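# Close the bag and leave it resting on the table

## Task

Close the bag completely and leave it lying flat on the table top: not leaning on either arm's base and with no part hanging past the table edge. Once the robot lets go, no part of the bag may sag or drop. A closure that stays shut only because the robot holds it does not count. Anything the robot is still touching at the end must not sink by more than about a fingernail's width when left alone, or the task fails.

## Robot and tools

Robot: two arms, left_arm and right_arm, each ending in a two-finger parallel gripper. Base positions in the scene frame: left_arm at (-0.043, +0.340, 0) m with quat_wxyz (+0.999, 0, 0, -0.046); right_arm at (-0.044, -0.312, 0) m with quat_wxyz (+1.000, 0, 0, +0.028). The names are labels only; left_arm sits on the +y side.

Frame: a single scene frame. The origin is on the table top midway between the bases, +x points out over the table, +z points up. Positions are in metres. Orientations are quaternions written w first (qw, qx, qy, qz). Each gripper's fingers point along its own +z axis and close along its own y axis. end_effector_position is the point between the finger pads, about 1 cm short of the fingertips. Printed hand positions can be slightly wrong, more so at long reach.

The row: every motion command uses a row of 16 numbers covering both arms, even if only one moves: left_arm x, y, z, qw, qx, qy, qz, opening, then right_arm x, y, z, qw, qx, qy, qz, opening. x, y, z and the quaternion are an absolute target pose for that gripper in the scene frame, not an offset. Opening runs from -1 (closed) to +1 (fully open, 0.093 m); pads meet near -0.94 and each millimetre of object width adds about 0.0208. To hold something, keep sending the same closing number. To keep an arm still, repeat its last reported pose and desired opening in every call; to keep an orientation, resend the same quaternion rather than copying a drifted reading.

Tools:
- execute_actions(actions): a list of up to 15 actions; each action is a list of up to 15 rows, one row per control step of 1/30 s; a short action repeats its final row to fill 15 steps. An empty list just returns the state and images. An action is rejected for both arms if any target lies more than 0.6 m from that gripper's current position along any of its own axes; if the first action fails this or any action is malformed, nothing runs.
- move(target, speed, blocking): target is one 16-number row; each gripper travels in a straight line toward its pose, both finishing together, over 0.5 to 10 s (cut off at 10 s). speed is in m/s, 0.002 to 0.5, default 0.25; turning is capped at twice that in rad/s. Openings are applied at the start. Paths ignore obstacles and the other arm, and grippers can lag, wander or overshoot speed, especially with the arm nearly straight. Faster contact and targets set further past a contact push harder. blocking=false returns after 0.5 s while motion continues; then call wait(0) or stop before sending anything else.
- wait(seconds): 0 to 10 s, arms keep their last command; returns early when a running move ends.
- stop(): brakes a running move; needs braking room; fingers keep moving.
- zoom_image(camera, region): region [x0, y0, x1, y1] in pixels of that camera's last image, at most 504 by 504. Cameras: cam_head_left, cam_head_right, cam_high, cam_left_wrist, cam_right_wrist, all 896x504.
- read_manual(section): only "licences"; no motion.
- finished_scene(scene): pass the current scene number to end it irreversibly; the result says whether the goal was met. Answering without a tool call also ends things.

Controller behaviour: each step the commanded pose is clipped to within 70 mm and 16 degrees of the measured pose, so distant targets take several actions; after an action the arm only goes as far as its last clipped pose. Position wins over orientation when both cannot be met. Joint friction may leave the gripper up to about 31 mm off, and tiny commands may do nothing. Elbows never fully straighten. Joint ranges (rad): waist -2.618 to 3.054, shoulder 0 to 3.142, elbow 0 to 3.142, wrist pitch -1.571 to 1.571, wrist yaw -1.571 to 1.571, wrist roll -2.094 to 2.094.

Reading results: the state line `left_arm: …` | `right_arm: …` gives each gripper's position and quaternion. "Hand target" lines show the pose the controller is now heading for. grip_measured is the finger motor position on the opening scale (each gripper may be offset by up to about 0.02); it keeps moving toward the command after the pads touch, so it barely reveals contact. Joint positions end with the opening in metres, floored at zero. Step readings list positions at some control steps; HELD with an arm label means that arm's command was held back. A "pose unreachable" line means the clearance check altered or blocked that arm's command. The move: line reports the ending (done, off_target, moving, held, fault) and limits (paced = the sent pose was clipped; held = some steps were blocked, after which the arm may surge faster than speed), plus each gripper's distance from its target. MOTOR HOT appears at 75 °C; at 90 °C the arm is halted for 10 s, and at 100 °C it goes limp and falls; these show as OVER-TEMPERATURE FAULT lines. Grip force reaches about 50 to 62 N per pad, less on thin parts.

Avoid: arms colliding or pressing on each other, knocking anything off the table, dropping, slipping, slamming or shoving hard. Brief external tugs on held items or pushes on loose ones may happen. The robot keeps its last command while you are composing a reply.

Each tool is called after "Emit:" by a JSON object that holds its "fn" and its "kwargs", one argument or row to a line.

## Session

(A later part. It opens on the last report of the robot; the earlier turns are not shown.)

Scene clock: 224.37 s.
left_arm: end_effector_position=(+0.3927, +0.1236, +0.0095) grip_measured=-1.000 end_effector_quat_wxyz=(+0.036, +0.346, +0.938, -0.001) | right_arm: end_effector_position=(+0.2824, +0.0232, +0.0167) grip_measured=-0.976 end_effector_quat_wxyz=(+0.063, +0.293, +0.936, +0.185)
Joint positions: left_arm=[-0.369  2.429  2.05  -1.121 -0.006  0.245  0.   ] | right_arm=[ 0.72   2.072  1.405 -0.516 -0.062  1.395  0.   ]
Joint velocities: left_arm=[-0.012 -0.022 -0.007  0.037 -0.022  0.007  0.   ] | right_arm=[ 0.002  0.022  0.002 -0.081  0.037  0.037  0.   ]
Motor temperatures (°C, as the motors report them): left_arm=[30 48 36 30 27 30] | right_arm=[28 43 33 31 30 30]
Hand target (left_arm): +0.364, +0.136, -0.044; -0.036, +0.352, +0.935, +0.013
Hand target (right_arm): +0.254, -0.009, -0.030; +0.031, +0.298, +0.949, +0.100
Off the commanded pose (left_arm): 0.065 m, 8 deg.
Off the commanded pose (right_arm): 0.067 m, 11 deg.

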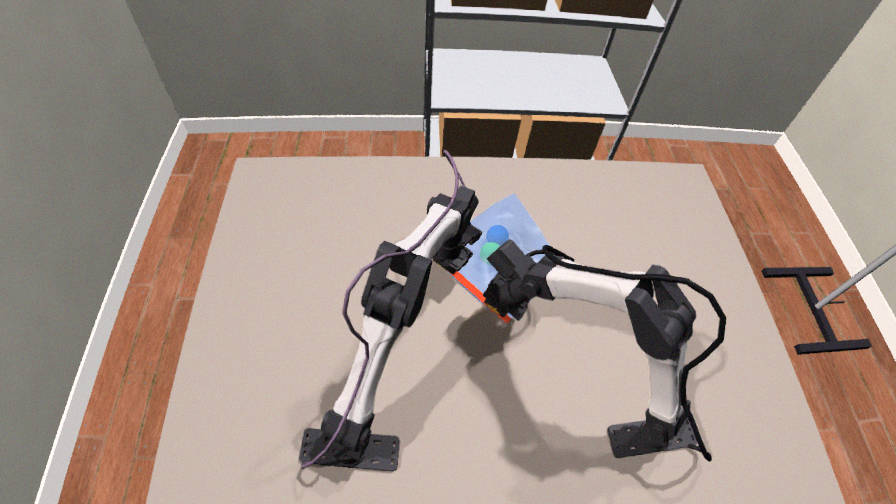

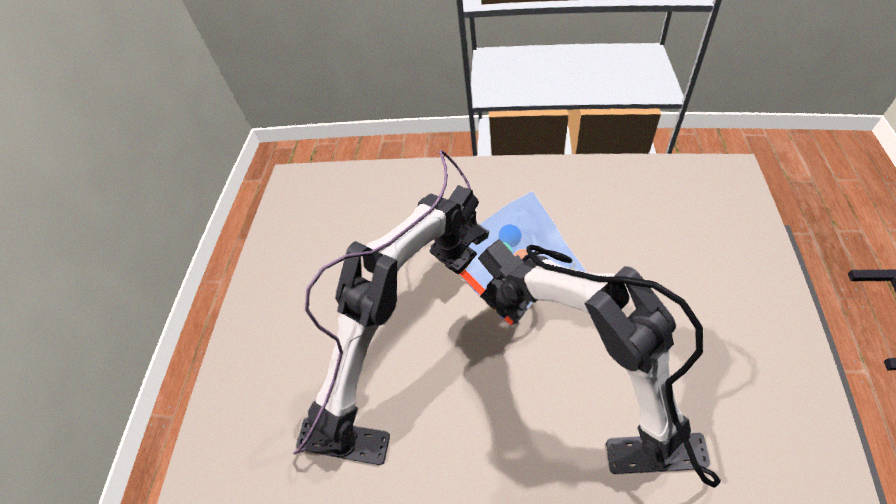

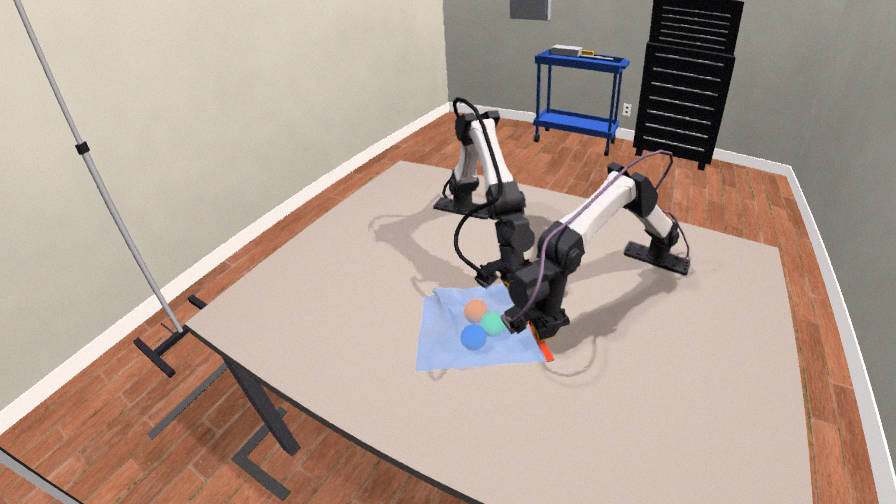

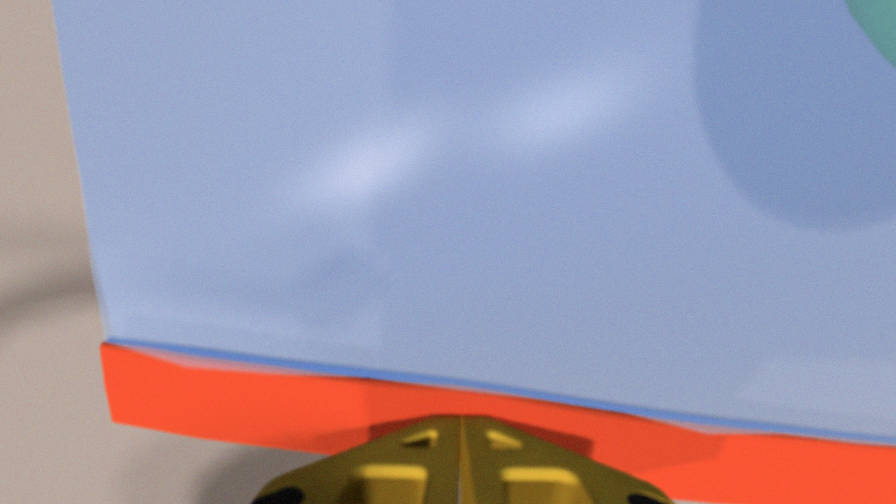

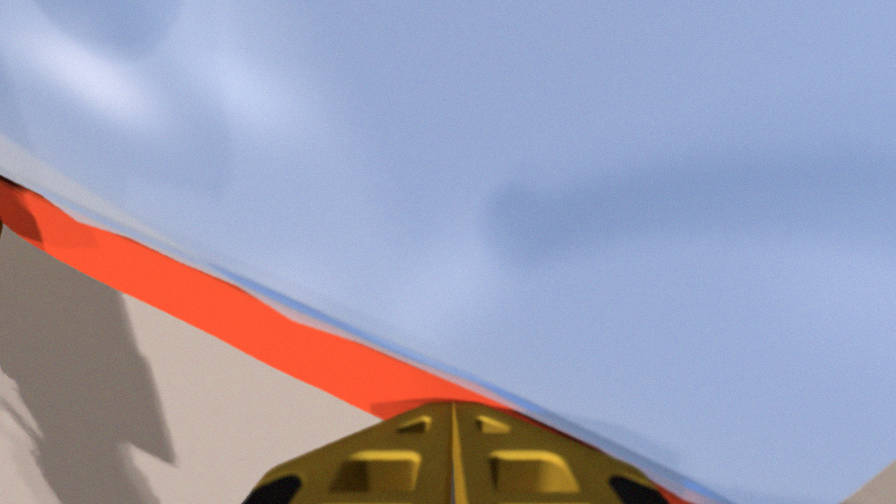

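Emit:
{"fn": "execute_actions", "kwargs": {
  "actions": [
    [[0.3806,0.1273,-0.02,-0.01,0.3509,0.9361,0.004,-1,0.268,0.0058,-0.015,0.043,0.2975,0.944,0.135,-1],[0.3806,0.1273,-0.02,-0.01,0.3509,0.9361,0.004,-1,0.268,0.0058,-0.015,0.043,0.2975,0.944,0.135,-1],[0.3868,0.1242,0.0,0.005,0.3509,0.9361,-0.002,-1,0.2786,0.0164,0.008,0.05,0.2965,0.941,0.155,-1],[0.3868,0.1242,0.0,0.005,0.3509,0.9361,-0.002,-1,0.2786,0.0164,0.008,0.05,0.2965,0.941,0.155,-1],[0.3913,0.122,0.015,0.015,0.3509,0.9363,-0.005,-1,0.2857,0.0235,0.025,0.058,0.295,0.936,0.185,-1],[0.3913,0.122,0.021,0.015,0.3509,0.9363,-0.005,-1,0.2857,0.0235,0.033,0.058,0.295,0.936,0.185,-1],[0.3913,0.122,0.021,0.015,0.3509,0.9363,-0.005,-1,0.2857,0.0235,0.033,0.058,0.295,0.936,0.185,-1],[0.3913,0.122,0.021,0.015,0.3509,0.9363,-0.005,-1,0.2857,0.0235,0.033,0.058,0.295,0.936,0.185,-1],[0.3862,0.1143,0.021,0.015,0.3509,0.9363,-0.005,-1,0.2948,0.0277,0.033,0.058,0.295,0.936,0.185,-1]],
    [[0.3844,0.1152,0.01,0.01,0.3509,0.9361,-0.004,-1,0.2913,0.0242,0.015,0.058,0.295,0.936,0.185,-1],[0.3844,0.1152,0.01,0.01,0.3509,0.9361,-0.004,-1,0.2913,0.0242,0.015,0.058,0.295,0.936,0.185,-1],[0.3844,0.1152,0.01,0.01,0.3509,0.9361,-0.004,-1,0.2913,0.0242,0.015,0.058,0.295,0.936,0.185,-1],[0.38,0.1176,-0.01,-0.005,0.3509,0.9361,0.002,-1,0.2835,0.0164,-0.005,0.05,0.2965,0.941,0.155,-1],[0.38,0.1176,-0.01,-0.005,0.3509,0.9361,0.002,-1,0.2835,0.0164,-0.005,0.05,0.2965,0.941,0.155,-1],[0.38,0.1176,-0.01,-0.005,0.3509,0.9361,0.002,-1,0.2835,0.0164,-0.005,0.05,0.2965,0.941,0.155,-1],[0.38,0.1176,-0.01,-0.005,0.3509,0.9361,0.002,-1,0.2835,0.0164,-0.005,0.05,0.2965,0.941,0.155,-1],[0.3712,0.1222,-0.032,-0.0245,0.3508,0.936,0.0092,-1,0.2718,0.0047,-0.022,0.0393,0.2981,0.9455,0.1245,-1],[0.3712,0.1222,-0.032,-0.0245,0.3508,0.936,0.0092,-1,0.2718,0.0047,-0.022,0.0393,0.2981,0.9455,0.1245,-1],[0.3632,0.1264,-0.05,-0.035,0.3507,0.9357,0.013,-1,0.2628,-0.0043,-0.035,0.0315,0.299,0.9485,0.0997,-1]],
    [[0.3632,0.1264,-0.05,-0.035,0.3507,0.9357,0.013,-1,0.2628,-0.0043,-0.035,0.0315,0.299,0.9485,0.0997,-1],[0.3632,0.1264,-0.05,-0.035,0.3507,0.9357,0.013,-1,0.2628,-0.0043,-0.035,0.0315,0.299,0.9485,0.0997,-1],[0.3756,0.1199,-0.02,-0.01,0.3509,0.9361,0.004,-1,0.2771,0.01,-0.015,0.043,0.2975,0.944,0.135,-1],[0.3818,0.1166,0.0,0.005,0.3509,0.9361,-0.002,-1,0.2877,0.0206,0.008,0.05,0.2965,0.941,0.155,-1],[0.3862,0.1143,0.015,0.015,0.3509,0.9363,-0.005,-1,0.2948,0.0277,0.025,0.058,0.295,0.936,0.185,-1],[0.3862,0.1143,0.021,0.015,0.3509,0.9363,-0.005,-1,0.2948,0.0277,0.033,0.058,0.295,0.936,0.185,-1],[0.3862,0.1143,0.021,0.015,0.3509,0.9363,-0.005,-1,0.2948,0.0277,0.033,0.058,0.295,0.936,0.185,-1],[0.395,0.122,0.022,0.015,0.3509,0.9363,-0.005,-1,0.3022,0.0344,0.033,0.058,0.295,0.936,0.185,-1],[0.4033,0.1297,0.022,0.015,0.3509,0.9363,-0.005,-1,0.3022,0.0344,0.033,0.058,0.295,0.936,0.185,-1]],
    [[0.4015,0.1306,0.01,0.01,0.3509,0.9361,-0.004,-1,0.2987,0.0309,0.015,0.058,0.295,0.936,0.185,-1],[0.4015,0.1306,0.01,0.01,0.3509,0.9361,-0.004,-1,0.2987,0.0309,0.015,0.058,0.295,0.936,0.185,-1],[0.4015,0.1306,0.01,0.01,0.3509,0.9361,-0.004,-1,0.2987,0.0309,0.015,0.058,0.295,0.936,0.185,-1],[0.397,0.1327,-0.01,-0.005,0.3509,0.9361,0.002,-1,0.2909,0.0231,-0.005,0.05,0.2965,0.941,0.155,-1],[0.397,0.1327,-0.01,-0.005,0.3509,0.9361,0.002,-1,0.2909,0.0231,-0.005,0.05,0.2965,0.941,0.155,-1],[0.397,0.1327,-0.01,-0.005,0.3509,0.9361,0.002,-1,0.2909,0.0231,-0.005,0.05,0.2965,0.941,0.155,-1],[0.397,0.1327,-0.01,-0.005,0.3509,0.9361,0.002,-1,0.2909,0.0231,-0.005,0.05,0.2965,0.941,0.155,-1],[0.3879,0.1369,-0.032,-0.0245,0.3508,0.936,0.0092,-1,0.2792,0.0114,-0.022,0.0393,0.2981,0.9455,0.1245,-1],[0.3879,0.1369,-0.032,-0.0245,0.3508,0.936,0.0092,-1,0.2792,0.0114,-0.022,0.0393,0.2981,0.9455,0.1245,-1],[0.3798,0.1408,-0.05,-0.035,0.3507,0.9357,0.013,-1,0.2702,0.0024,-0.035,0.0315,0.299,0.9485,0.0997,-1]]
  ]
}}

Scene clock: 235.53 s.
left_arm: end_effector_position=(+0.4039, +0.1324, +0.0091) grip_measured=-1.000 end_effector_quat_wxyz=(+0.033, +0.346, +0.938, +0.001) | right_arm: end_effector_position=(+0.2986, +0.0333, +0.0170) grip_measured=-0.976 end_effector_quat_wxyz=(+0.063, +0.294, +0.936, +0.183)
Joint positions: left_arm=[-0.344  2.467  2.117 -1.155 -0.007  0.27   0.   ] | right_arm=[ 0.711  2.138  1.513 -0.56  -0.063  1.39   0.   ]
Joint velocities: left_arm=[ 0.007 -0.076 -0.027  0.007 -0.022  0.007  0.   ] | right_arm=[ 0.012 -0.012 -0.002 -0.051 -0.037  0.022  0.   ]
Motor temperatures (°C, as the motors report them): left_arm=[30 48 35 30 27 30] | right_arm=[28 43 33 31 30 30]
Hand target (left_arm): +0.376, +0.143, -0.044; -0.036, +0.352, +0.935, +0.013
Hand target (right_arm): +0.270, +0.002, -0.030; +0.031, +0.299, +0.949, +0.100
Off the commanded pose (left_arm): 0.064 m, 8 deg.
Off the commanded pose (right_arm): 0.067 m, 10 deg.
Step readings (end_effector_position; steps 1 to 15: 1st action; 16 to 30: 2nd action; 31 to 45: 3rd action; 46 to 60: 4th action):
0: left_arm (+0.3927, +0.1236, +0.0095) | right_arm (+0.2824, +0.0232, +0.0167)
1: left_arm (+0.3929, +0.1235, +0.0105) | right_arm (+0.2826, +0.0233, +0.0168)
2: left_arm (+0.3931, +0.1234, +0.0110) | right_arm (+0.2827, +0.0235, +0.0169)
4: left_arm (+0.3936, +0.1231, +0.0130) | right_arm (+0.2833, +0.0241, +0.0193)
8: left_arm (+0.3957, +0.1220, +0.0202) | right_arm (+0.2822, +0.0232, +0.0208)
15: left_arm (+0.3905, +0.1181, +0.0239) | right_arm (+0.2936, +0.0293, +0.0360)
16: left_arm (+0.3901, +0.1177, +0.0239) | right_arm (+0.2943, +0.0297, +0.0360)
17: left_arm (+0.3900, +0.1175, +0.0239) | right_arm (+0.2948, +0.0302, +0.0356)
19: left_arm (+0.3901, +0.1175, +0.0228) | right_arm (+0.2940, +0.0294, +0.0324)
23: left_arm (+0.3883, +0.1182, +0.0126) | right_arm (+0.2900, +0.0256, +0.0169)
30: left_arm (+0.3877, +0.1187, +0.0090) | right_arm (+0.2917, +0.0266, +0.0167)
31: left_arm (+0.3880, +0.1185, +0.0094) | right_arm (+0.2917, +0.0266, +0.0167)
32: left_arm (+0.3879, +0.1187, +0.0092) | right_arm (+0.2917, +0.0266, +0.0167)
34: left_arm (+0.3887, +0.1182, +0.0125) | right_arm (+0.2924, +0.0273, +0.0183)
38: left_arm (+0.3925, +0.1159, +0.0218) | right_arm (+0.2928, +0.0283, +0.0233)
45: left_arm (+0.4104, +0.1270, +0.0324) | right_arm (+0.3016, +0.0370, +0.0378)
46: left_arm (+0.4105, +0.1282, +0.0315) | right_arm (+0.3016, +0.0370, +0.0372)
47: left_arm (+0.4106, +0.1288, +0.0304) | right_arm (+0.3018, +0.0372, +0.0365)
49: left_arm (+0.4098, +0.1290, +0.0266) | right_arm (+0.3007, +0.0361, +0.0329)
53: left_arm (+0.4048, +0.1313, +0.0116) | right_arm (+0.2968, +0.0323, +0.0171)
60: end_effector_position above

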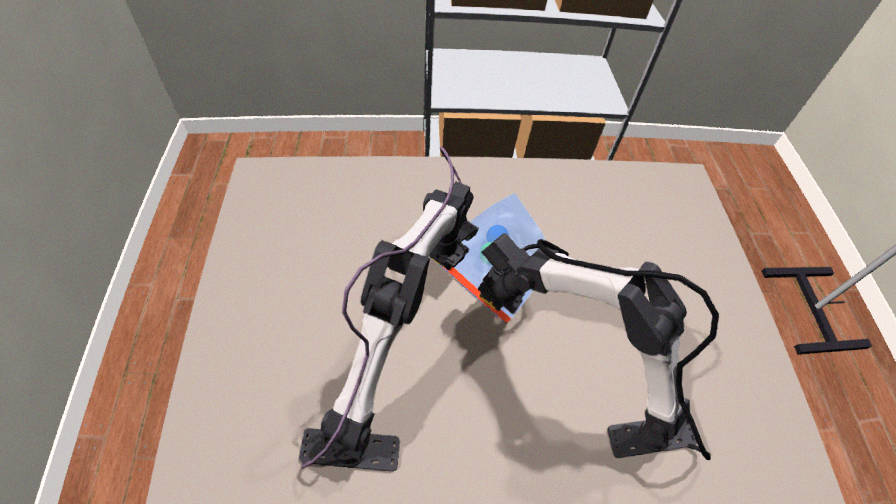

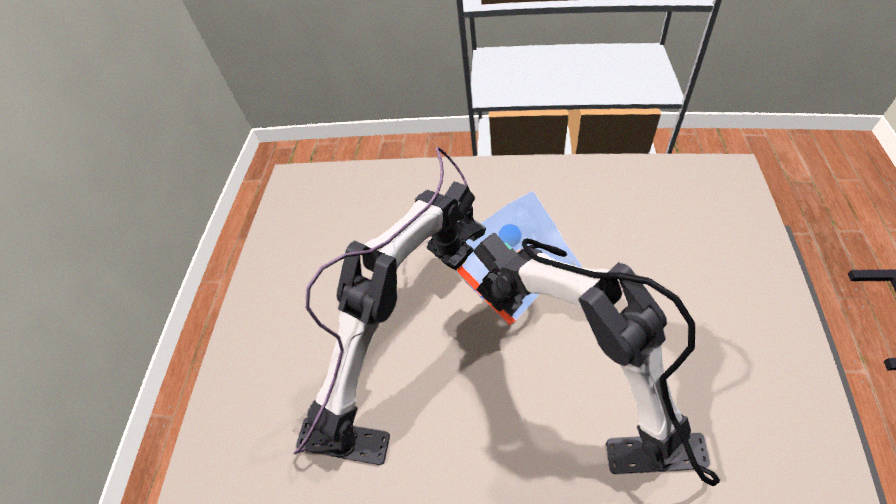

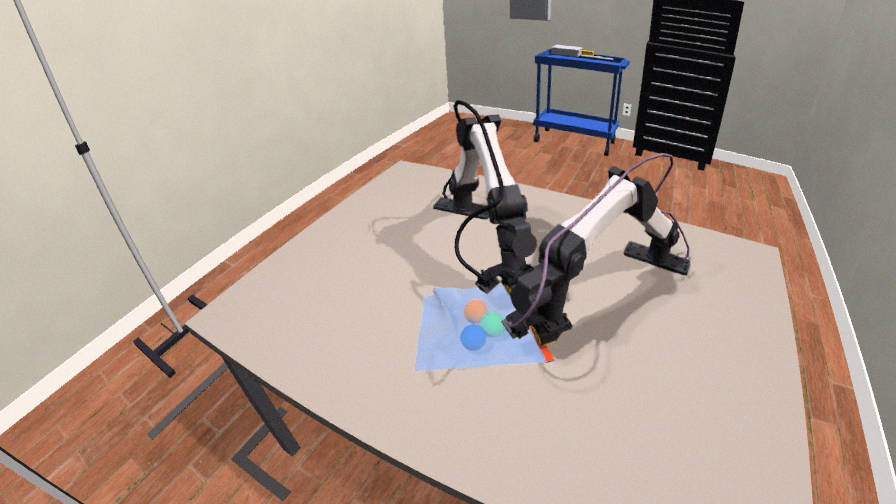

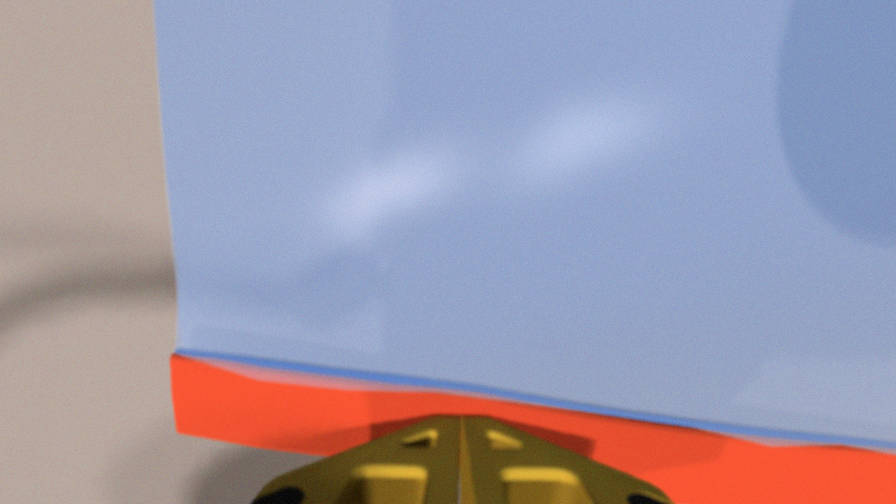

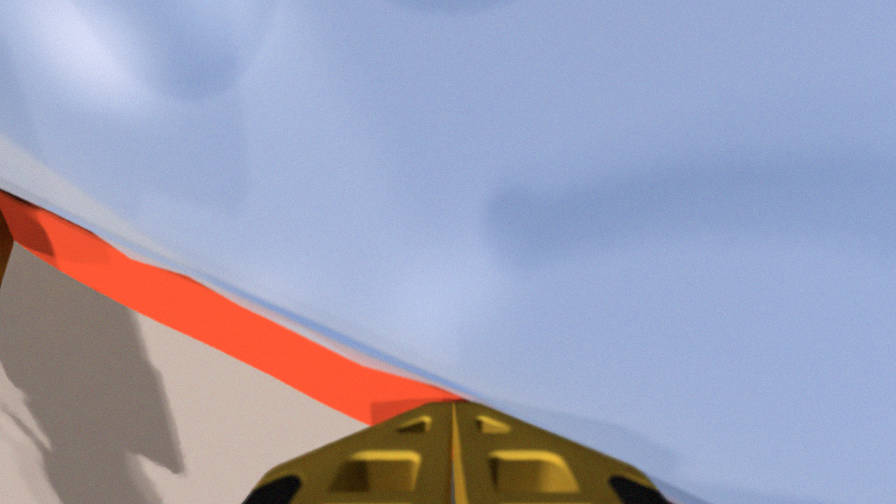

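Emit:
{"fn": "execute_actions", "kwargs": {
  "actions": [
    [[0.3924,0.1348,-0.02,-0.01,0.3509,0.9361,0.004,-1,0.2845,0.0167,-0.015,0.043,0.2975,0.944,0.135,-1],[0.3924,0.1348,-0.02,-0.01,0.3509,0.9361,0.004,-1,0.2845,0.0167,-0.015,0.043,0.2975,0.944,0.135,-1],[0.3988,0.1318,0.0,0.005,0.3509,0.9361,-0.002,-1,0.2951,0.0273,0.008,0.05,0.2965,0.941,0.155,-1],[0.3988,0.1318,0.0,0.005,0.3509,0.9361,-0.002,-1,0.2951,0.0273,0.008,0.05,0.2965,0.941,0.155,-1],[0.4033,0.1297,0.015,0.015,0.3509,0.9363,-0.005,-1,0.3022,0.0344,0.025,0.058,0.295,0.936,0.185,-1],[0.4033,0.1297,0.021,0.015,0.3509,0.9363,-0.005,-1,0.3022,0.0344,0.033,0.058,0.295,0.936,0.185,-1],[0.4033,0.1297,0.021,0.015,0.3509,0.9363,-0.005,-1,0.3022,0.0344,0.033,0.058,0.295,0.936,0.185,-1],[0.4146,0.138,0.021,0.015,0.3509,0.9363,-0.005,-1,0.3083,0.0426,0.033,0.058,0.295,0.936,0.185,-1]],
    [[0.4128,0.1388,0.01,0.01,0.3509,0.9361,-0.004,-1,0.3048,0.0391,0.015,0.058,0.295,0.936,0.185,-1],[0.4128,0.1388,0.01,0.01,0.3509,0.9361,-0.004,-1,0.3048,0.0391,0.015,0.058,0.295,0.936,0.185,-1],[0.4128,0.1388,0.01,0.01,0.3509,0.9361,-0.004,-1,0.3048,0.0391,0.015,0.058,0.295,0.936,0.185,-1],[0.4082,0.1408,-0.01,-0.005,0.3509,0.9361,0.002,-1,0.297,0.0313,-0.005,0.05,0.2965,0.941,0.155,-1],[0.4082,0.1408,-0.01,-0.005,0.3509,0.9361,0.002,-1,0.297,0.0313,-0.005,0.05,0.2965,0.941,0.155,-1],[0.4082,0.1408,-0.01,-0.005,0.3509,0.9361,0.002,-1,0.297,0.0313,-0.005,0.05,0.2965,0.941,0.155,-1],[0.4082,0.1408,-0.01,-0.005,0.3509,0.9361,0.002,-1,0.297,0.0313,-0.005,0.05,0.2965,0.941,0.155,-1],[0.399,0.1449,-0.032,-0.0245,0.3508,0.936,0.0092,-1,0.2853,0.0196,-0.022,0.0393,0.2981,0.9455,0.1245,-1],[0.399,0.1449,-0.032,-0.0245,0.3508,0.936,0.0092,-1,0.2853,0.0196,-0.022,0.0393,0.2981,0.9455,0.1245,-1],[0.3908,0.1485,-0.05,-0.035,0.3507,0.9357,0.013,-1,0.2763,0.0106,-0.035,0.0315,0.299,0.9485,0.0997,-1]],
    [[0.3908,0.1485,-0.05,-0.035,0.3507,0.9357,0.013,-1,0.2763,0.0106,-0.035,0.0315,0.299,0.9485,0.0997,-1],[0.3908,0.1485,-0.05,-0.035,0.3507,0.9357,0.013,-1,0.2763,0.0106,-0.035,0.0315,0.299,0.9485,0.0997,-1],[0.4036,0.1428,-0.02,-0.01,0.3509,0.9361,0.004,-1,0.2906,0.0249,-0.015,0.043,0.2975,0.944,0.135,-1],[0.41,0.14,0.0,0.005,0.3509,0.9361,-0.002,-1,0.3012,0.0355,0.008,0.05,0.2965,0.941,0.155,-1],[0.4146,0.138,0.015,0.015,0.3509,0.9363,-0.005,-1,0.3083,0.0426,0.025,0.058,0.295,0.936,0.185,-1],[0.4146,0.138,0.021,0.015,0.3509,0.9363,-0.005,-1,0.3083,0.0426,0.033,0.058,0.295,0.936,0.185,-1],[0.4146,0.138,0.021,0.015,0.3509,0.9363,-0.005,-1,0.3083,0.0426,0.033,0.058,0.295,0.936,0.185,-1],[0.4242,0.1467,0.021,0.015,0.3509,0.9363,-0.005,-1,0.3157,0.0493,0.033,0.058,0.295,0.936,0.185,-1]],
    [[0.4224,0.1475,0.01,0.01,0.3509,0.9361,-0.004,-1,0.3122,0.0458,0.015,0.058,0.295,0.936,0.185,-1],[0.4224,0.1475,0.01,0.01,0.3509,0.9361,-0.004,-1,0.3122,0.0458,0.015,0.058,0.295,0.936,0.185,-1],[0.4224,0.1475,0.01,0.01,0.3509,0.9361,-0.004,-1,0.3122,0.0458,0.015,0.058,0.295,0.936,0.185,-1],[0.4177,0.1494,-0.01,-0.005,0.3509,0.9361,0.002,-1,0.3044,0.038,-0.005,0.05,0.2965,0.941,0.155,-1],[0.4177,0.1494,-0.01,-0.005,0.3509,0.9361,0.002,-1,0.3044,0.038,-0.005,0.05,0.2965,0.941,0.155,-1],[0.4177,0.1494,-0.01,-0.005,0.3509,0.9361,0.002,-1,0.3044,0.038,-0.005,0.05,0.2965,0.941,0.155,-1],[0.4177,0.1494,-0.01,-0.005,0.3509,0.9361,0.002,-1,0.3044,0.038,-0.005,0.05,0.2965,0.941,0.155,-1],[0.4085,0.1532,-0.032,-0.0245,0.3508,0.936,0.0092,-1,0.2927,0.0263,-0.022,0.0393,0.2981,0.9455,0.1245,-1],[0.4085,0.1532,-0.032,-0.0245,0.3508,0.936,0.0092,-1,0.2927,0.0263,-0.022,0.0393,0.2981,0.9455,0.1245,-1],[0.4002,0.1566,-0.05,-0.035,0.3507,0.9357,0.013,-1,0.2837,0.0173,-0.035,0.0315,0.299,0.9485,0.0997,-1]]
  ]
}}

Scene clock: 244.97 s.
left_arm: end_effector_position=(+0.4232, +0.1485, +0.0094) grip_measured=-1.000 end_effector_quat_wxyz=(+0.033, +0.347, +0.937, +0.002) | right_arm: end_effector_position=(+0.3128, +0.0468, +0.0175) grip_measured=-0.976 end_effector_quat_wxyz=(+0.064, +0.295, +0.936, +0.183)
Joint positions: left_arm=[-0.298  2.53   2.235 -1.209 -0.007  0.319  0.   ] | right_arm=[ 0.711  2.209  1.631 -0.608 -0.062  1.39   0.   ]
Joint velocities: left_arm=[-0.022  0.002 -0.125 -0.007  0.007  0.007  0.   ] | right_arm=[-0.007 -0.017 -0.007  0.007  0.037 -0.022  0.   ]
Motor temperatures (°C, as the motors report them): left_arm=[30 48 35 30 27 30] | right_arm=[28 44 33 31 30 30]
Hand target (left_arm): +0.396, +0.159, -0.044; -0.036, +0.352, +0.935, +0.013
Hand target (right_arm): +0.284, +0.017, -0.031; +0.031, +0.299, +0.949, +0.100
Off the commanded pose (left_arm): 0.064 m, 8 deg.
Off the commanded pose (right_arm): 0.067 m, 10 deg.
Step readings (end_effector_position; steps 1 to 15: 1st action; 16 to 30: 2nd action; 31 to 45: 3rd action; 46 to 60: 4th action):
0: left_arm (+0.4043, +0.1322, +0.0095) | right_arm (+0.2986, +0.0333, +0.0170)
1: left_arm (+0.4045, +0.1321, +0.0107) | right_arm (+0.2988, +0.0334, +0.0171)
2: left_arm (+0.4048, +0.1320, +0.0114) | right_arm (+0.2989, +0.0336, +0.0172)
4: left_arm (+0.4054, +0.1316, +0.0131) | right_arm (+0.2995, +0.0342, +0.0199)
8: left_arm (+0.4088, +0.1299, +0.0203) | right_arm (+0.2989, +0.0340, +0.0230)
15: left_arm (+0.4212, +0.1347, +0.0313) | right_arm (+0.3090, +0.0438, +0.0384)
16: left_arm (+0.4210, +0.1352, +0.0308) | right_arm (+0.3091, +0.0440, +0.0378)
17: left_arm (+0.4208, +0.1353, +0.0301) | right_arm (+0.3092, +0.0441, +0.0369)
19: left_arm (+0.4201, +0.1356, +0.0269) | right_arm (+0.3080, +0.0429, +0.0330)
23: left_arm (+0.4147, +0.1380, +0.0123) | right_arm (+0.3041, +0.0391, +0.0173)
30: left_arm (+0.4145, +0.1388, +0.0094) | right_arm (+0.3059, +0.0399, +0.0174)
31: left_arm (+0.4149, +0.1387, +0.0100) | right_arm (+0.3059, +0.0399, +0.0174)
32: left_arm (+0.4151, +0.1386, +0.0100) | right_arm (+0.3059, +0.0399, +0.0174)
34: left_arm (+0.4156, +0.1383, +0.0130) | right_arm (+0.3067, +0.0408, +0.0192)
38: left_arm (+0.4207, +0.1364, +0.0211) | right_arm (+0.3073, +0.0418, +0.0245)
45: left_arm (+0.4314, +0.1434, +0.0317) | right_arm (+0.3165, +0.0510, +0.0393)
46: left_arm (+0.4313, +0.1441, +0.0313) | right_arm (+0.3166, +0.0511, +0.0387)
47: left_arm (+0.4311, +0.1444, +0.0304) | right_arm (+0.3167, +0.0512, +0.0377)
49: left_arm (+0.4303, +0.1447, +0.0271) | right_arm (+0.3152, +0.0498, +0.0334)
53: left_arm (+0.4242, +0.1473, +0.0123) | right_arm (+0.3113, +0.0460, +0.0176)
60: end_effector_position above

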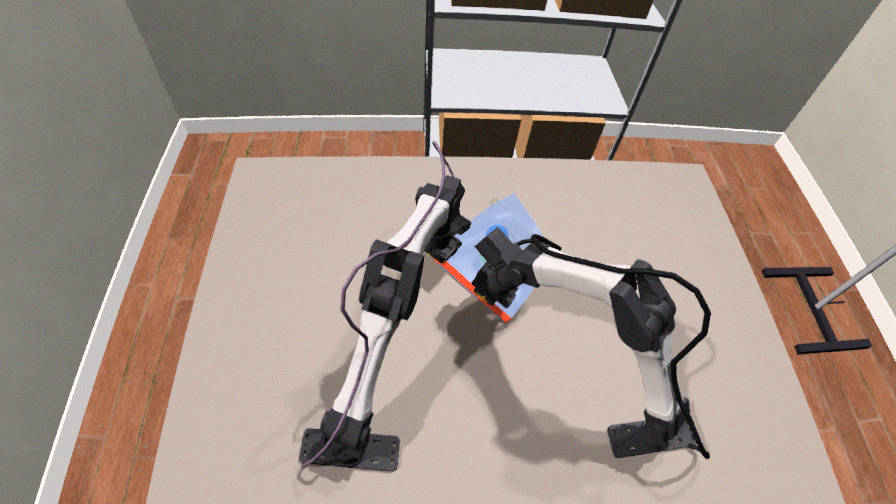

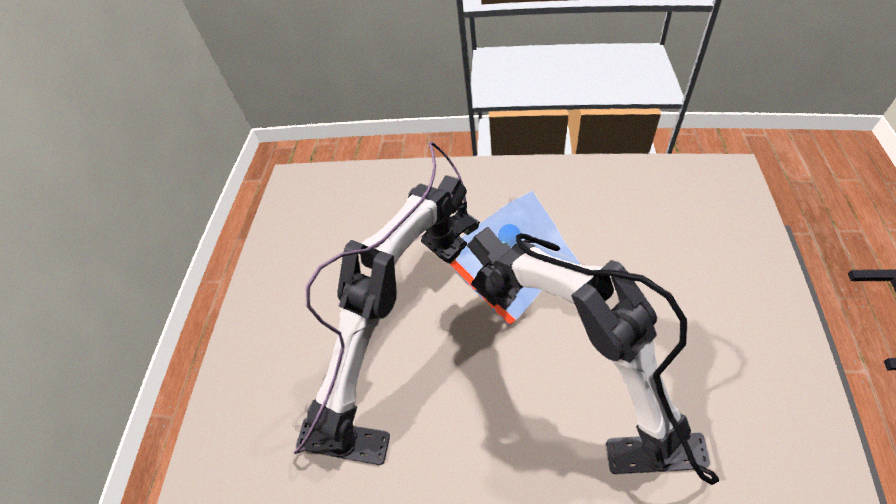

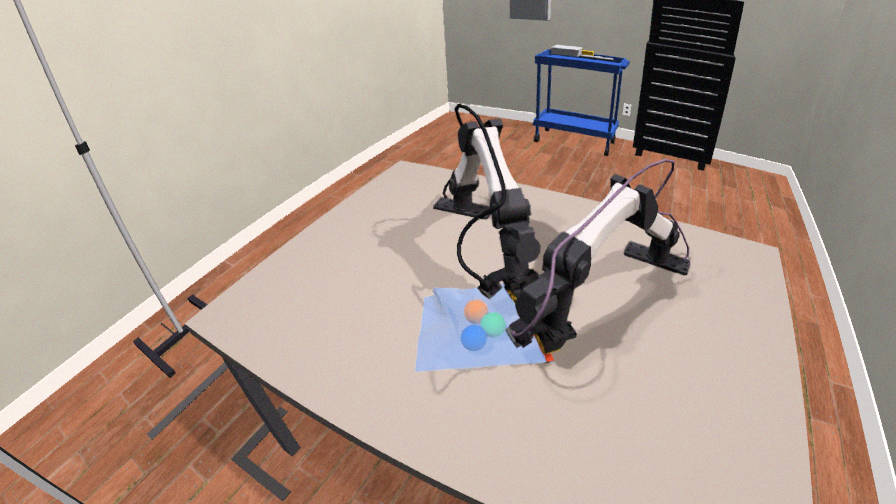

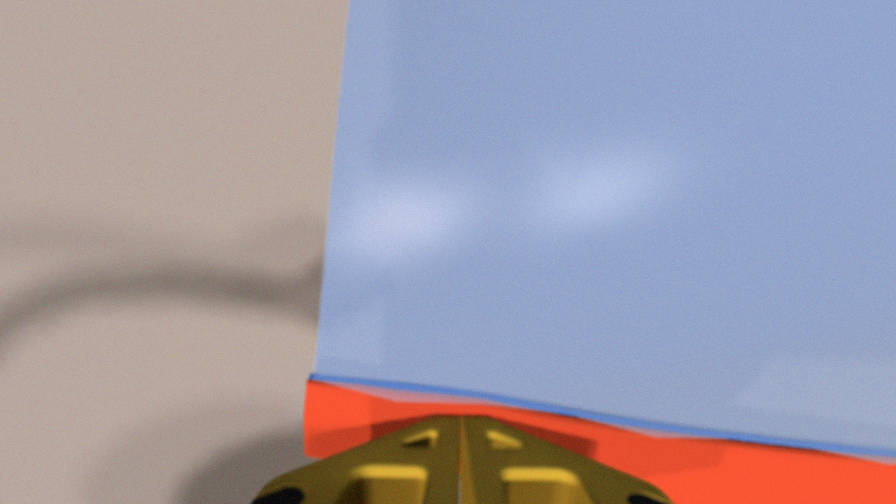

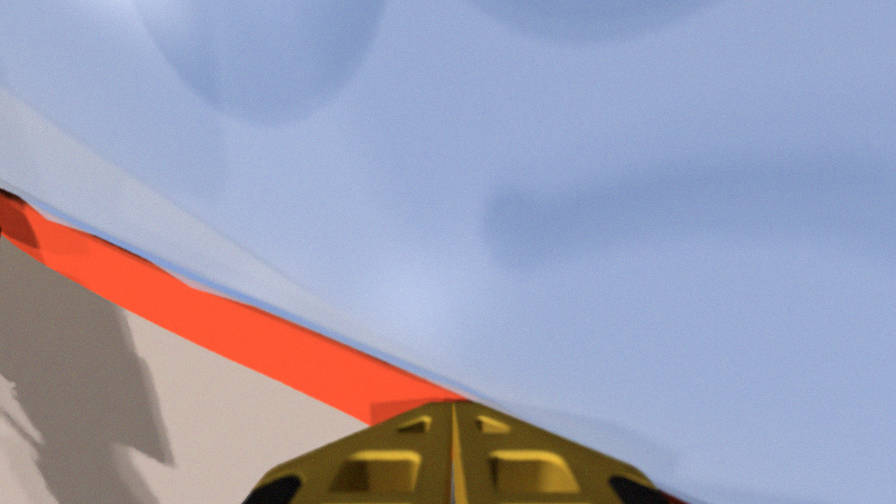

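Emit:
{"fn": "execute_actions", "kwargs": {
  "actions": [
    [[0.4131,0.1513,-0.02,-0.01,0.3509,0.9361,0.004,-1,0.298,0.0316,-0.015,0.043,0.2975,0.944,0.135,-1],[0.4131,0.1513,-0.02,-0.01,0.3509,0.9361,0.004,-1,0.298,0.0316,-0.015,0.043,0.2975,0.944,0.135,-1],[0.4196,0.1486,0.0,0.005,0.3509,0.9361,-0.002,-1,0.3086,0.0422,0.008,0.05,0.2965,0.941,0.155,-1],[0.4196,0.1486,0.0,0.005,0.3509,0.9361,-0.002,-1,0.3086,0.0422,0.008,0.05,0.2965,0.941,0.155,-1],[0.4242,0.1467,0.015,0.015,0.3509,0.9363,-0.005,-1,0.3157,0.0493,0.025,0.058,0.295,0.936,0.185,-1],[0.4242,0.1467,0.021,0.015,0.3509,0.9363,-0.005,-1,0.3157,0.0493,0.033,0.058,0.295,0.936,0.185,-1],[0.4242,0.1467,0.021,0.015,0.3509,0.9363,-0.005,-1,0.3157,0.0493,0.033,0.058,0.295,0.936,0.185,-1],[0.4324,0.1541,0.021,0.015,0.3509,0.9363,-0.005,-1,0.3211,0.0582,0.033,0.058,0.295,0.936,0.185,-1]],
    [[0.4305,0.1548,0.01,0.01,0.3509,0.9361,-0.004,-1,0.3176,0.0547,0.015,0.058,0.295,0.936,0.185,-1],[0.4305,0.1548,0.01,0.01,0.3509,0.9361,-0.004,-1,0.3176,0.0547,0.015,0.058,0.295,0.936,0.185,-1],[0.4305,0.1548,0.01,0.01,0.3509,0.9361,-0.004,-1,0.3176,0.0547,0.015,0.058,0.295,0.936,0.185,-1],[0.4259,0.1566,-0.01,-0.005,0.3509,0.9361,0.002,-1,0.3098,0.0469,-0.005,0.05,0.2965,0.941,0.155,-1],[0.4259,0.1566,-0.01,-0.005,0.3509,0.9361,0.002,-1,0.3098,0.0469,-0.005,0.05,0.2965,0.941,0.155,-1],[0.4259,0.1566,-0.01,-0.005,0.3509,0.9361,0.002,-1,0.3098,0.0469,-0.005,0.05,0.2965,0.941,0.155,-1],[0.4259,0.1566,-0.01,-0.005,0.3509,0.9361,0.002,-1,0.3098,0.0469,-0.005,0.05,0.2965,0.941,0.155,-1],[0.4166,0.1603,-0.032,-0.0245,0.3508,0.936,0.0092,-1,0.2981,0.0352,-0.022,0.0393,0.2981,0.9455,0.1245,-1],[0.4166,0.1603,-0.032,-0.0245,0.3508,0.936,0.0092,-1,0.2981,0.0352,-0.022,0.0393,0.2981,0.9455,0.1245,-1],[0.4082,0.1636,-0.05,-0.035,0.3507,0.9357,0.013,-1,0.2891,0.0262,-0.035,0.0315,0.299,0.9485,0.0997,-1]],
    [[0.4082,0.1636,-0.05,-0.035,0.3507,0.9357,0.013,-1,0.2891,0.0262,-0.035,0.0315,0.299,0.9485,0.0997,-1],[0.4082,0.1636,-0.05,-0.035,0.3507,0.9357,0.013,-1,0.2891,0.0262,-0.035,0.0315,0.299,0.9485,0.0997,-1],[0.4212,0.1585,-0.02,-0.01,0.3509,0.9361,0.004,-1,0.3034,0.0405,-0.015,0.043,0.2975,0.944,0.135,-1],[0.4277,0.1559,0.0,0.005,0.3509,0.9361,-0.002,-1,0.314,0.0511,0.008,0.05,0.2965,0.941,0.155,-1],[0.4324,0.1541,0.015,0.015,0.3509,0.9363,-0.005,-1,0.3211,0.0582,0.025,0.058,0.295,0.936,0.185,-1],[0.4324,0.1541,0.021,0.015,0.3509,0.9363,-0.005,-1,0.3211,0.0582,0.033,0.058,0.295,0.936,0.185,-1],[0.4324,0.1541,0.021,0.015,0.3509,0.9363,-0.005,-1,0.3211,0.0582,0.033,0.058,0.295,0.936,0.185,-1],[0.4398,0.1607,0.021,0.015,0.3509,0.9363,-0.005,-1,0.3285,0.0649,0.033,0.058,0.295,0.936,0.185,-1]],
    [[0.4379,0.1614,0.01,0.01,0.3509,0.9361,-0.004,-1,0.325,0.0614,0.015,0.058,0.295,0.936,0.185,-1],[0.4379,0.1614,0.01,0.01,0.3509,0.9361,-0.004,-1,0.325,0.0614,0.015,0.058,0.295,0.936,0.185,-1],[0.4379,0.1614,0.01,0.01,0.3509,0.9361,-0.004,-1,0.325,0.0614,0.015,0.058,0.295,0.936,0.185,-1],[0.4332,0.1631,-0.01,-0.005,0.3509,0.9361,0.002,-1,0.3172,0.0536,-0.005,0.05,0.2965,0.941,0.155,-1],[0.4332,0.1631,-0.01,-0.005,0.3509,0.9361,0.002,-1,0.3172,0.0536,-0.005,0.05,0.2965,0.941,0.155,-1],[0.4332,0.1631,-0.01,-0.005,0.3509,0.9361,0.002,-1,0.3172,0.0536,-0.005,0.05,0.2965,0.941,0.155,-1],[0.4332,0.1631,-0.01,-0.005,0.3509,0.9361,0.002,-1,0.3172,0.0536,-0.005,0.05,0.2965,0.941,0.155,-1],[0.4239,0.1666,-0.032,-0.0245,0.3508,0.936,0.0092,-1,0.3055,0.0419,-0.022,0.0393,0.2981,0.9455,0.1245,-1],[0.4239,0.1666,-0.032,-0.0245,0.3508,0.936,0.0092,-1,0.3055,0.0419,-0.022,0.0393,0.2981,0.9455,0.1245,-1],[0.4154,0.1698,-0.05,-0.035,0.3507,0.9357,0.013,-1,0.2965,0.0329,-0.035,0.0315,0.299,0.9485,0.0997,-1]]
  ]
}}

Scene clock: 252.60 s.
left_arm: end_effector_position=(+0.4360, +0.1633, +0.0091) grip_measured=-1.000 end_effector_quat_wxyz=(+0.029, +0.348, +0.937, +0.005) | right_arm: end_effector_position=(+0.3267, +0.0610, +0.0179) grip_measured=-0.976 end_effector_quat_wxyz=(+0.064, +0.294, +0.936, +0.183)
Joint positions: left_arm=[-0.263  2.587  2.342 -1.267 -0.011  0.356  0.   ] | right_arm=[ 0.713  2.285  1.761 -0.661 -0.06   1.39   0.   ]
Joint velocities: left_arm=[ 0.002 -0.095 -0.159  0.066 -0.051  0.081  0.   ] | right_arm=[-0.002  0.002 -0.017 -0.022  0.037 -0.037  0.   ]
Motor temperatures (°C, as the motors report them): left_arm=[30 49 35 30 27 30] | right_arm=[28 45 33 31 30 30]
Hand target (left_arm): +0.411, +0.172, -0.045; -0.037, +0.352, +0.935, +0.013
Hand target (right_arm): +0.297, +0.032, -0.031; +0.031, +0.299, +0.949, +0.100
Off the commanded pose (left_arm): 0.063 m, 7 deg.
Off the commanded pose (right_arm): 0.067 m, 10 deg.
Step readings (end_effector_position; steps 1 to 15: 1st action; 16 to 30: 2nd action; 31 to 45: 3rd action; 46 to 60: 4th action):
0: left_arm (+0.4236, +0.1484, +0.0096) | right_arm (+0.3128, +0.0468, +0.0175)
1: left_arm (+0.4240, +0.1482, +0.0114) | right_arm (+0.3130, +0.0469, +0.0176)
2: left_arm (+0.4243, +0.1481, +0.0117) | right_arm (+0.3132, +0.0471, +0.0176)
4: left_arm (+0.4252, +0.1476, +0.0133) | right_arm (+0.3138, +0.0478, +0.0207)
8: left_arm (+0.4299, +0.1455, +0.0205) | right_arm (+0.3137, +0.0479, +0.0246)
15: left_arm (+0.4397, +0.1506, +0.0319) | right_arm (+0.3240, +0.0579, +0.0400)
16: left_arm (+0.4397, +0.1512, +0.0317) | right_arm (+0.3241, +0.0580, +0.0392)
17: left_arm (+0.4395, +0.1513, +0.0309) | right_arm (+0.3243, +0.0582, +0.0383)
19: left_arm (+0.4387, +0.1516, +0.0276) | right_arm (+0.3226, +0.0567, +0.0336)
23: left_arm (+0.4316, +0.1544, +0.0115) | right_arm (+0.3187, +0.0529, +0.0178)
30: left_arm (+0.4303, +0.1562, +0.0095) | right_arm (+0.3199, +0.0537, +0.0176)
31: left_arm (+0.4304, +0.1563, +0.0100) | right_arm (+0.3198, +0.0538, +0.0178)
32: left_arm (+0.4306, +0.1562, +0.0096) | right_arm (+0.3198, +0.0539, +0.0178)
34: left_arm (+0.4321, +0.1555, +0.0135) | right_arm (+0.3207, +0.0547, +0.0199)
38: left_arm (+0.4392, +0.1523, +0.0211) | right_arm (+0.3217, +0.0565, +0.0260)
45: left_arm (+0.4482, +0.1566, +0.0322) | right_arm (+0.3310, +0.0659, +0.0412)
46: left_arm (+0.4480, +0.1571, +0.0317) | right_arm (+0.3309, +0.0659, +0.0401)
47: left_arm (+0.4475, +0.1573, +0.0309) | right_arm (+0.3311, +0.0660, +0.0390)
49: left_arm (+0.4461, +0.1578, +0.0271) | right_arm (+0.3291, +0.0642, +0.0337)
53: left_arm (+0.4382, +0.1609, +0.0103) | right_arm (+0.3255, +0.0606, +0.0182)
60: end_effector_position above

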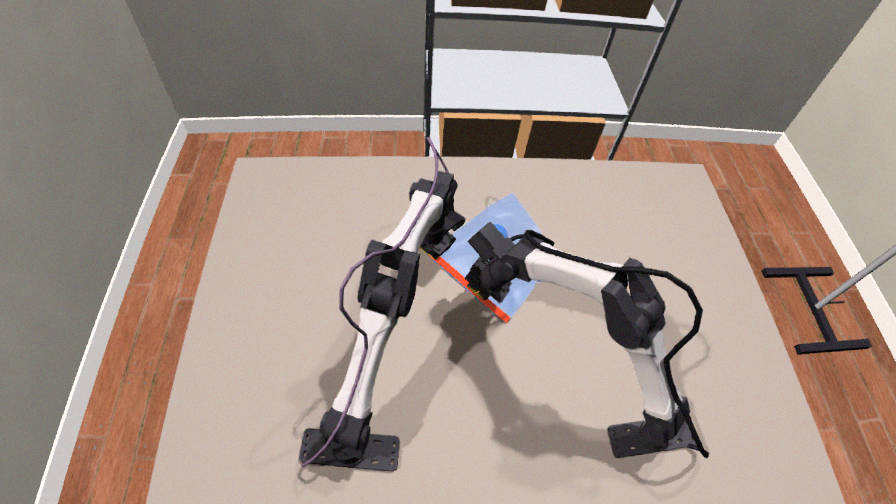

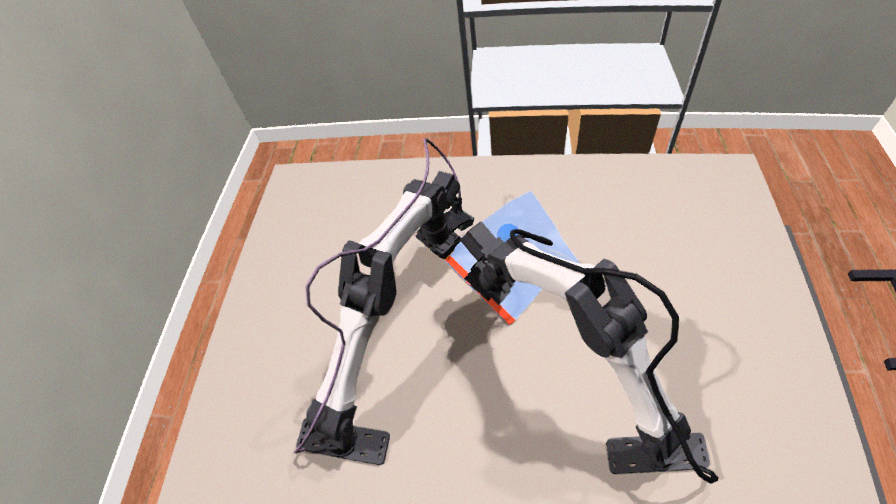

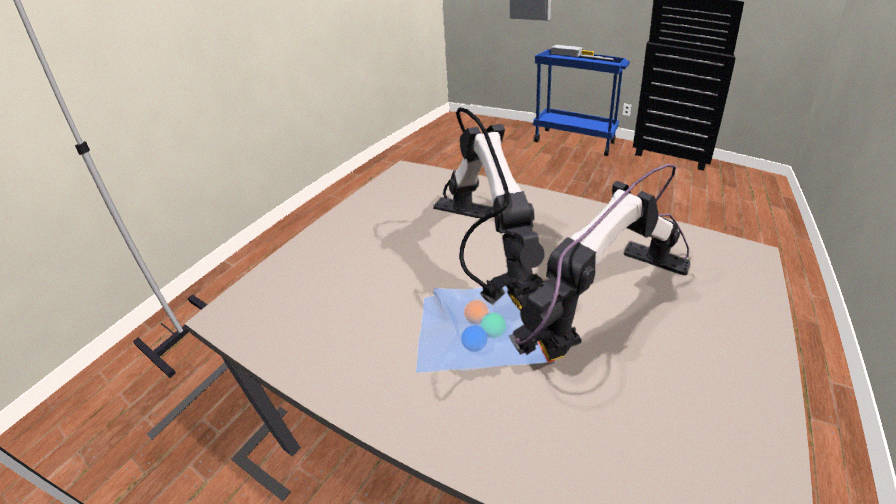

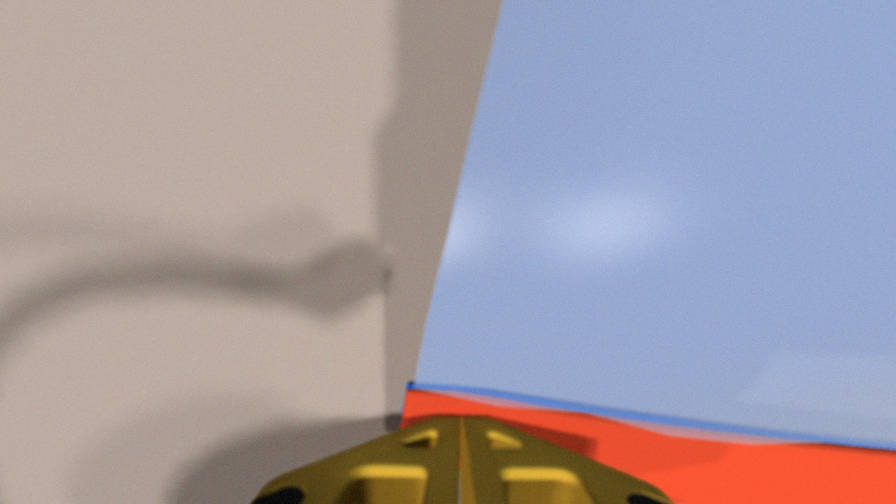

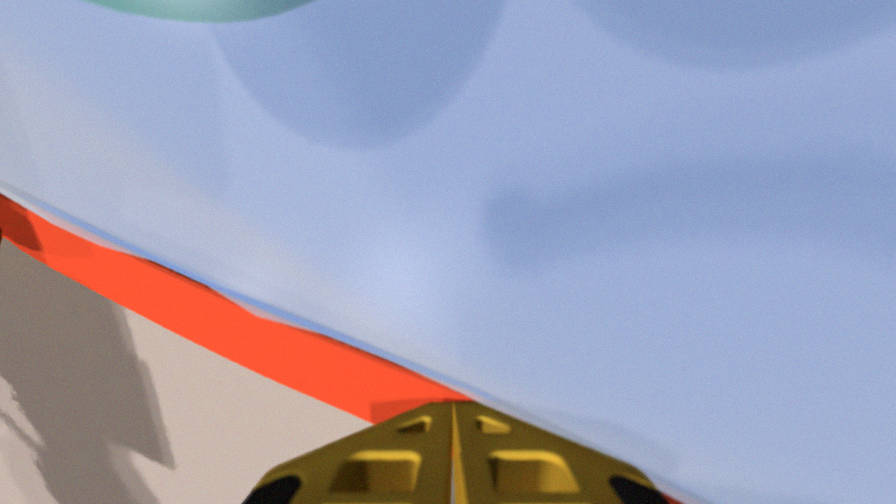

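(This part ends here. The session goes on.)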